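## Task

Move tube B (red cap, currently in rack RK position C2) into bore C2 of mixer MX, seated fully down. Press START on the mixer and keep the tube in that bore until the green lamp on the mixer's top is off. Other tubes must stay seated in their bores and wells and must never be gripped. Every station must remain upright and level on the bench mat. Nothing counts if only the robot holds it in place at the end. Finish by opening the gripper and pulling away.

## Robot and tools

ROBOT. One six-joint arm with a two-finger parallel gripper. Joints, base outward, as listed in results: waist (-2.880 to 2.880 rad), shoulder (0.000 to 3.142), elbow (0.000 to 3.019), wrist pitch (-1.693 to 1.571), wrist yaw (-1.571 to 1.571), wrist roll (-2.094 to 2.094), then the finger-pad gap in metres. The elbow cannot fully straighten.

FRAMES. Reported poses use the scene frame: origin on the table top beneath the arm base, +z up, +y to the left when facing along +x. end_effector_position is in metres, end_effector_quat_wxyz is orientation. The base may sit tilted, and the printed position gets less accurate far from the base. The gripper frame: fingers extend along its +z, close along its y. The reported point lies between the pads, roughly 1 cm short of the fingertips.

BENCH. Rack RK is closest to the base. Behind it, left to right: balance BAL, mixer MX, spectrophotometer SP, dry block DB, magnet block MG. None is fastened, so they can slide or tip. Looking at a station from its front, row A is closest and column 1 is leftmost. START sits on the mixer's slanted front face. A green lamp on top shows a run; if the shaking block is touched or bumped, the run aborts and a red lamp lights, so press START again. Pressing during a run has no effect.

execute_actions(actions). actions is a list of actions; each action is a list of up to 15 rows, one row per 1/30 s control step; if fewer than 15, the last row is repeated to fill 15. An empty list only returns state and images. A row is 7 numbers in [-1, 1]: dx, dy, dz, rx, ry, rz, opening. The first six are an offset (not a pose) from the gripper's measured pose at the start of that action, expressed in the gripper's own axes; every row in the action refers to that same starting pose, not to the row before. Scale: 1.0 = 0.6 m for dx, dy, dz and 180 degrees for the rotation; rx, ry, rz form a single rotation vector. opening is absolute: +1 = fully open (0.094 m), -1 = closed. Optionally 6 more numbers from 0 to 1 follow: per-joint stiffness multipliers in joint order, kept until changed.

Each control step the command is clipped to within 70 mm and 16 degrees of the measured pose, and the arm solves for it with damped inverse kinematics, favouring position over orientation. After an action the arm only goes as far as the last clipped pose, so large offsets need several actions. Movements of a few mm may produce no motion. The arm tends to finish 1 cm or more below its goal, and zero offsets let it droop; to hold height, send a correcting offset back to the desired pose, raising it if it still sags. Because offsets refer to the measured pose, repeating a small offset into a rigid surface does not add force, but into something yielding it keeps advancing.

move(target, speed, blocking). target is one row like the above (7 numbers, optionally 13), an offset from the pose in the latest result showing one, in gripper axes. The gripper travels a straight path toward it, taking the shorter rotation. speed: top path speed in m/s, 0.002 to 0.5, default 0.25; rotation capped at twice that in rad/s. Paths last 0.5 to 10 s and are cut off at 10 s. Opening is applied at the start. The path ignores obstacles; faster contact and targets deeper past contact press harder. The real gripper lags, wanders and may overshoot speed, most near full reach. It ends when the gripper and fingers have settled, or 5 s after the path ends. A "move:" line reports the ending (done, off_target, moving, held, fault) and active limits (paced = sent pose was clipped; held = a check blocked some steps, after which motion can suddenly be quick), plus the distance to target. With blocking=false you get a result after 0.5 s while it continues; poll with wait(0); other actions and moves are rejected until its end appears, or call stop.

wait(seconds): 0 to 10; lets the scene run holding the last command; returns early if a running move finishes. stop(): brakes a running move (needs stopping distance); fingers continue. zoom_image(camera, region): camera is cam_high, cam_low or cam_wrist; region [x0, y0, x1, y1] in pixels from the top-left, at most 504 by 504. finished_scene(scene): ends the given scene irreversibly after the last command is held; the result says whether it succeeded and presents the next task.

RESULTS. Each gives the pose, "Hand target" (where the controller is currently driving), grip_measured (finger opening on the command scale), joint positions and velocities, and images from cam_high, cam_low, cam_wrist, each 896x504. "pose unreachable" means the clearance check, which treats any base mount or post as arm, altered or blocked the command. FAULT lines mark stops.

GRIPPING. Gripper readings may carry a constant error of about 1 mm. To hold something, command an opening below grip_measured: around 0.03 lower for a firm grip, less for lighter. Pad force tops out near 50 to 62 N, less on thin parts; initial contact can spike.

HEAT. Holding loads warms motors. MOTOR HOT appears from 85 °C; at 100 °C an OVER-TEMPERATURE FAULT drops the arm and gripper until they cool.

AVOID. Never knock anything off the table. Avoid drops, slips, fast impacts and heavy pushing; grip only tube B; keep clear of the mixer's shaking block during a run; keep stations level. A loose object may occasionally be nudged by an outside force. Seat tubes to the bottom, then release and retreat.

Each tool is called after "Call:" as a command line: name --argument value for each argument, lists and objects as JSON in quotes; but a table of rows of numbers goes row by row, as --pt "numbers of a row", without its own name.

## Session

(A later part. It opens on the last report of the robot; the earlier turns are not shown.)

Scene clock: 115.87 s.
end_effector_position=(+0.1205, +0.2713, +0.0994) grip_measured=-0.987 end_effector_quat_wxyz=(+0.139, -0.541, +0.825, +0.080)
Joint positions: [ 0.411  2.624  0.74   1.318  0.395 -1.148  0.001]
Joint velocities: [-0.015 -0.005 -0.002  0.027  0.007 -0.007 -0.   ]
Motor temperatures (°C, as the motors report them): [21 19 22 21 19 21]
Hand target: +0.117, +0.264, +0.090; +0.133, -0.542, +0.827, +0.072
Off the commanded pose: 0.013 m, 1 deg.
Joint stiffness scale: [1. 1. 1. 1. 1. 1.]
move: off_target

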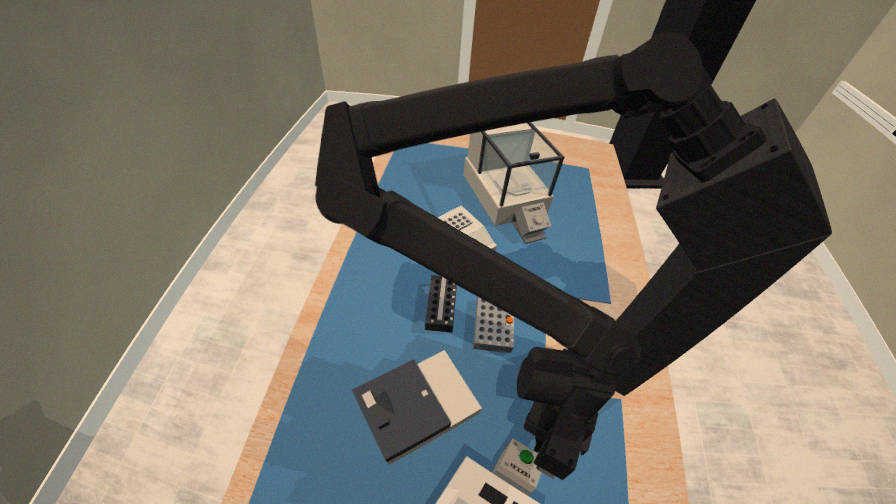

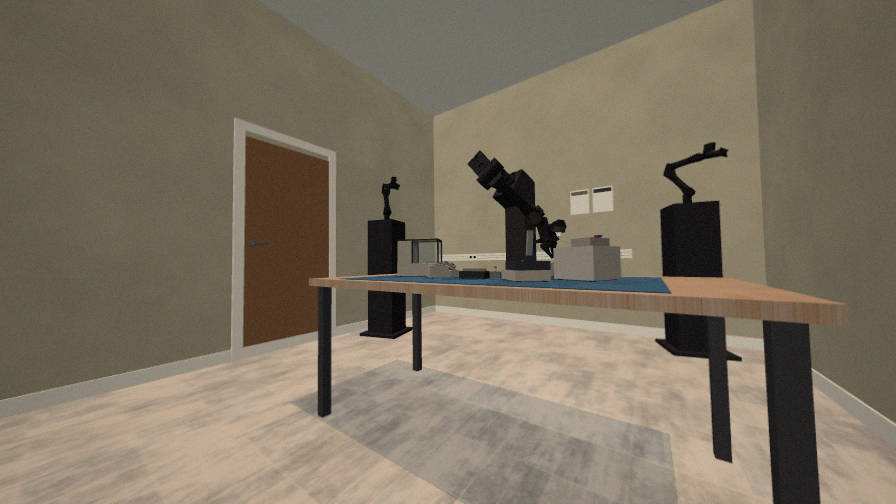

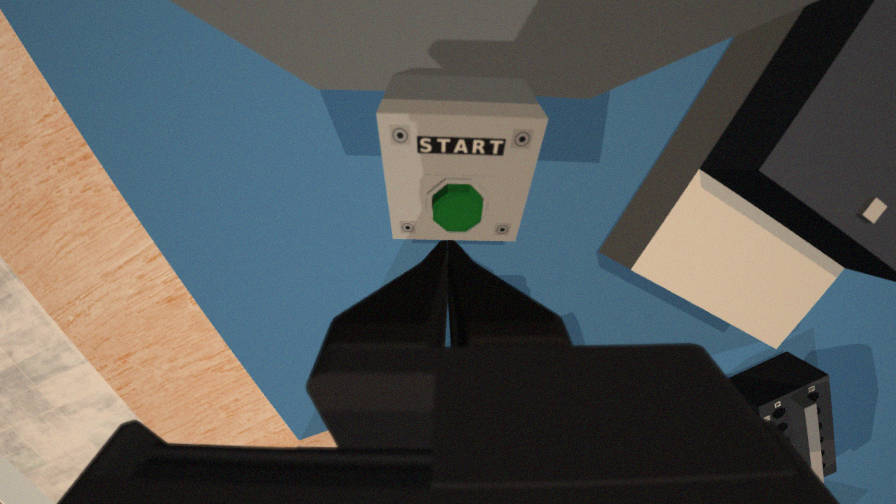

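Call:
move --target '[0.008,-0.004,0.075,0,0,0,-1]' --speed 0.03

Call:
move --target '[0.05,0,-0.16,0,0,0,-1]' --speed 0.1

Scene clock: 119.43 s.
end_effector_position=(+0.1363, +0.2898, +0.0781) grip_measured=-0.988 end_effector_quat_wxyz=(+0.157, -0.539, +0.823, +0.087)
Joint positions: [ 0.395  2.631  0.817  1.276  0.348 -1.164  0.001]
Joint velocities: [-0.015 -0.015  0.017  0.017  0.037 -0.007  0.002]
Motor temperatures (°C, as the motors report them): [21 19 22 21 19 21]
Hand target: +0.127, +0.279, +0.057; +0.139, -0.541, +0.826, +0.080
Off the commanded pose: 0.027 m, 2 deg.
Joint stiffness scale: [1. 1. 1. 1. 1. 1.]
move: off_target

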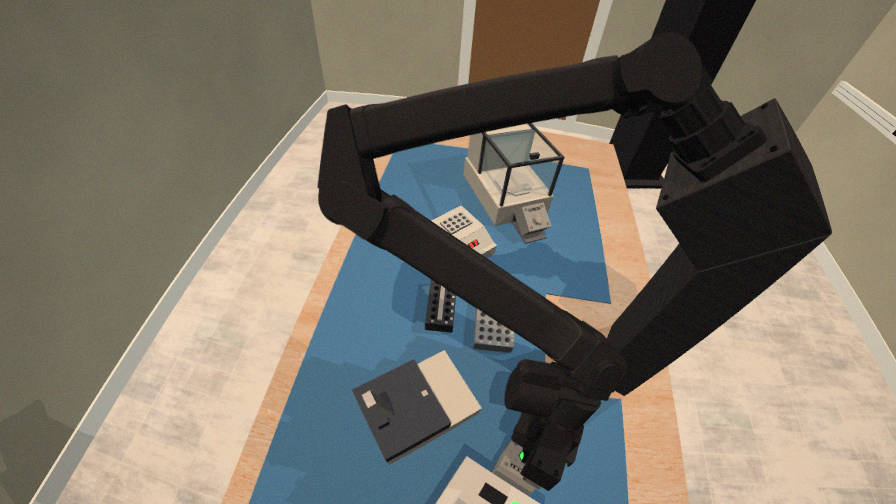

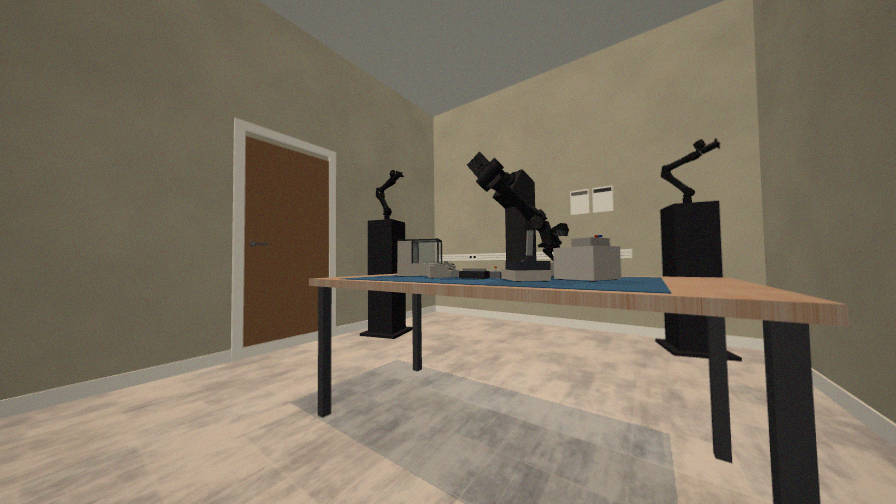

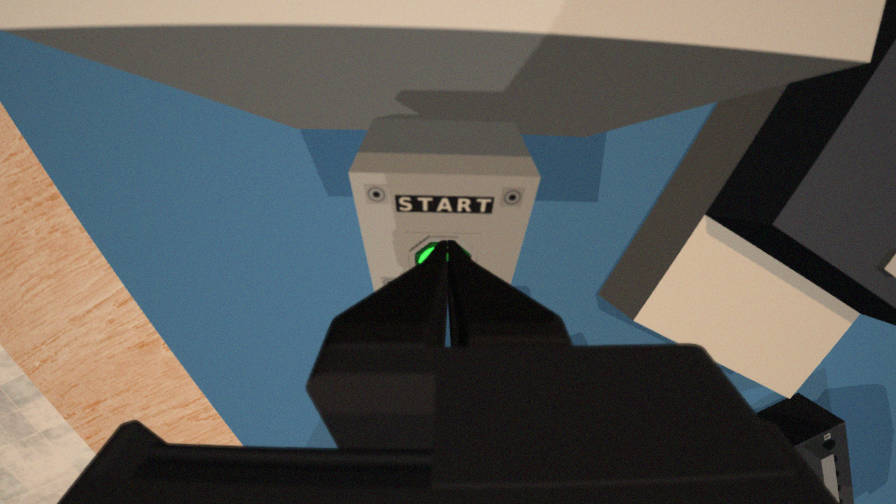

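Scene clock: 120.80 s.
end_effector_position=(+0.1115, +0.2339, +0.1436) grip_measured=-0.988 end_effector_quat_wxyz=(+0.156, -0.538, +0.825, +0.080)
Joint positions: [ 0.396  2.622  0.581  1.509  0.363 -1.164  0.001]
Joint velocities: [ 0.015 -0.005 -0.007  0.007 -0.007  0.007  0.001]
Motor temperatures (°C, as the motors report them): [21 19 22 21 19 21]
Hand target: +0.110, +0.233, +0.156; +0.157, -0.539, +0.823, +0.087
Off the commanded pose: 0.014 m, 1 deg.
Joint stiffness scale: [1. 1. 1. 1. 1. 1.]
move: off_target

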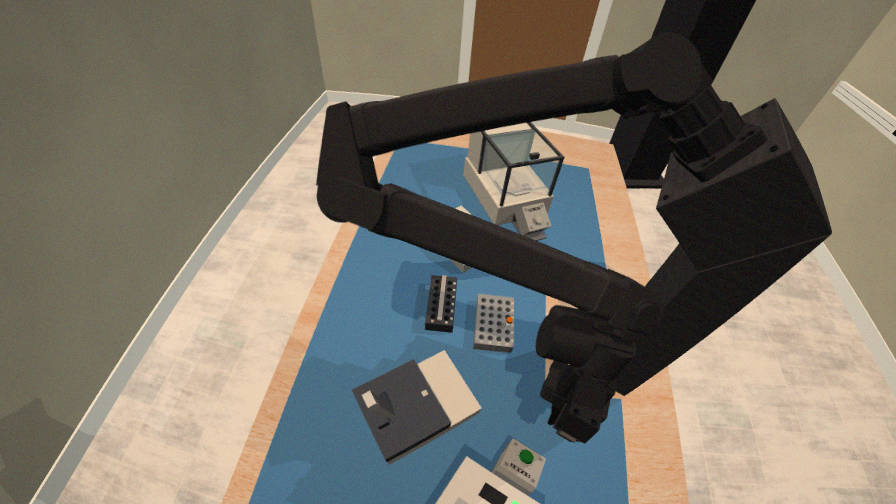

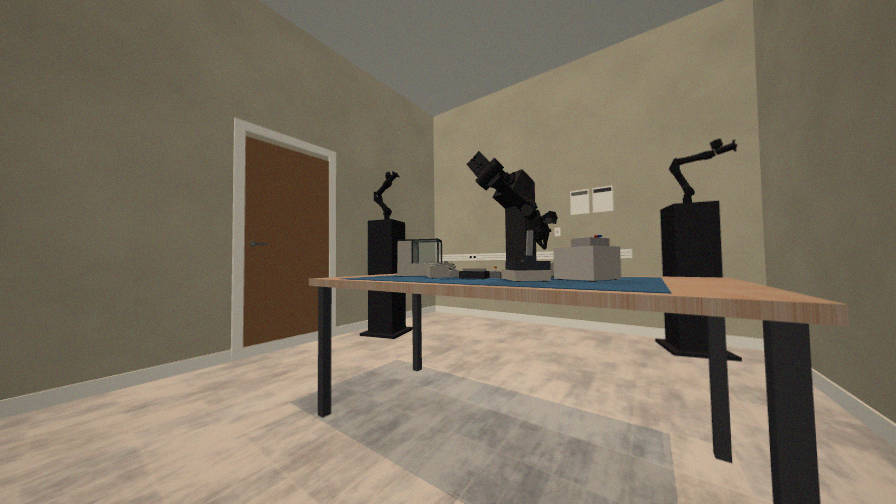

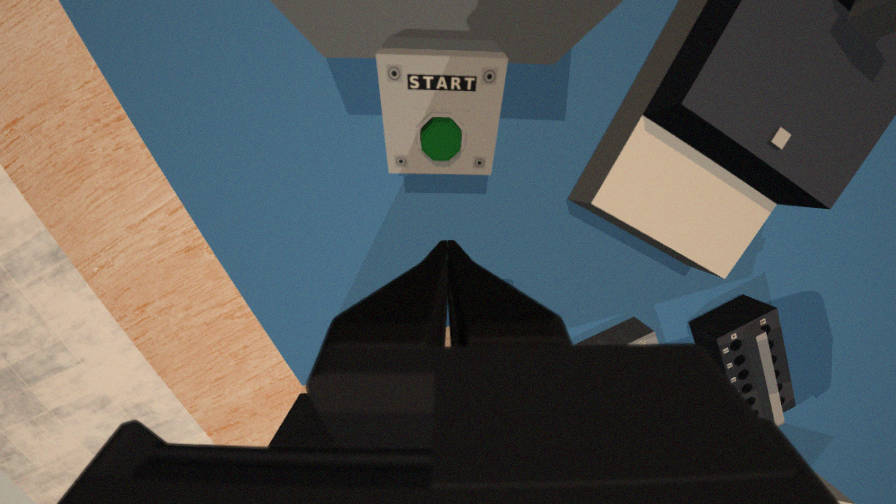

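Call:
wait --seconds 10

Scene clock: 131.70 s.
end_effector_position=(+0.1115, +0.2339, +0.1436) grip_measured=-0.988 end_effector_quat_wxyz=(+0.156, -0.538, +0.825, +0.080)
Joint positions: [ 0.396  2.622  0.581  1.509  0.363 -1.164  0.001]
Joint velocities: [-0.015 -0.015 -0.017  0.002 -0.007  0.022 -0.002]
Motor temperatures (°C, as the motors report them): [21 19 23 21 19 21]
Hand target: +0.110, +0.233, +0.156; +0.157, -0.539, +0.823, +0.087
Off the commanded pose: 0.014 m, 1 deg.
Joint stiffness scale: [1. 1. 1. 1. 1. 1.]
wait: 10.00 s; at rest from the start

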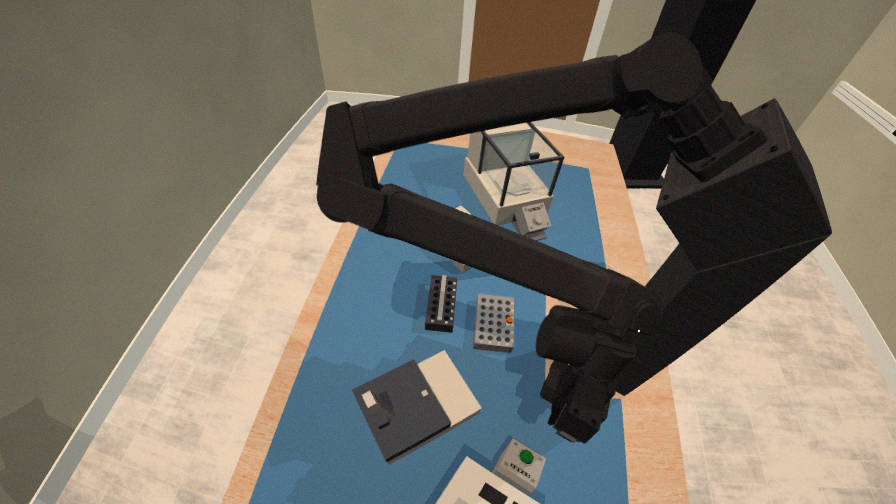

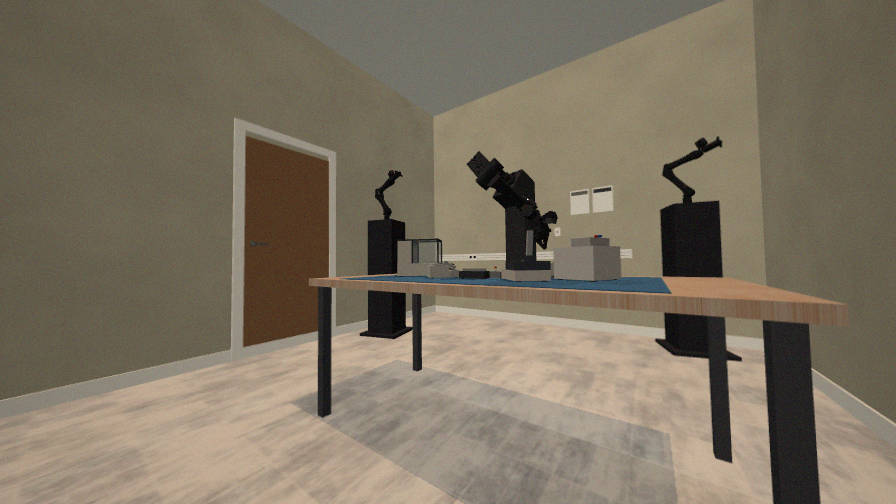

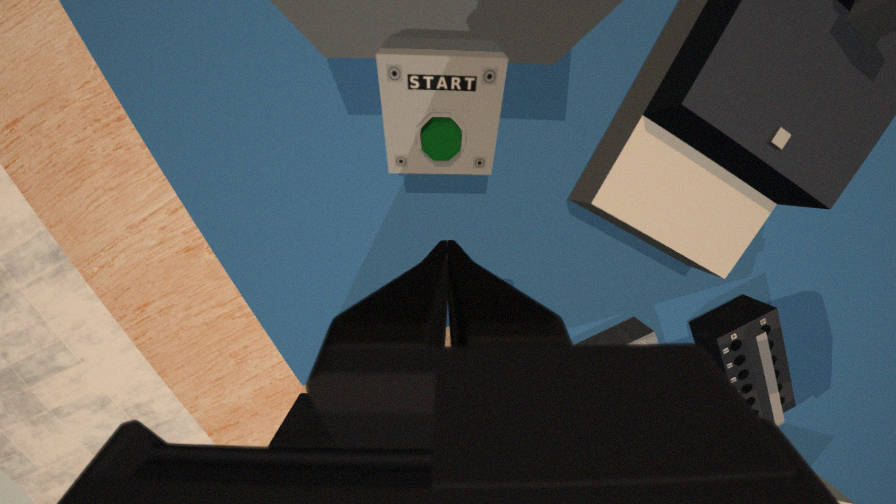

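Call:
finished_scene --scene 2

The scene is finished: the task was done.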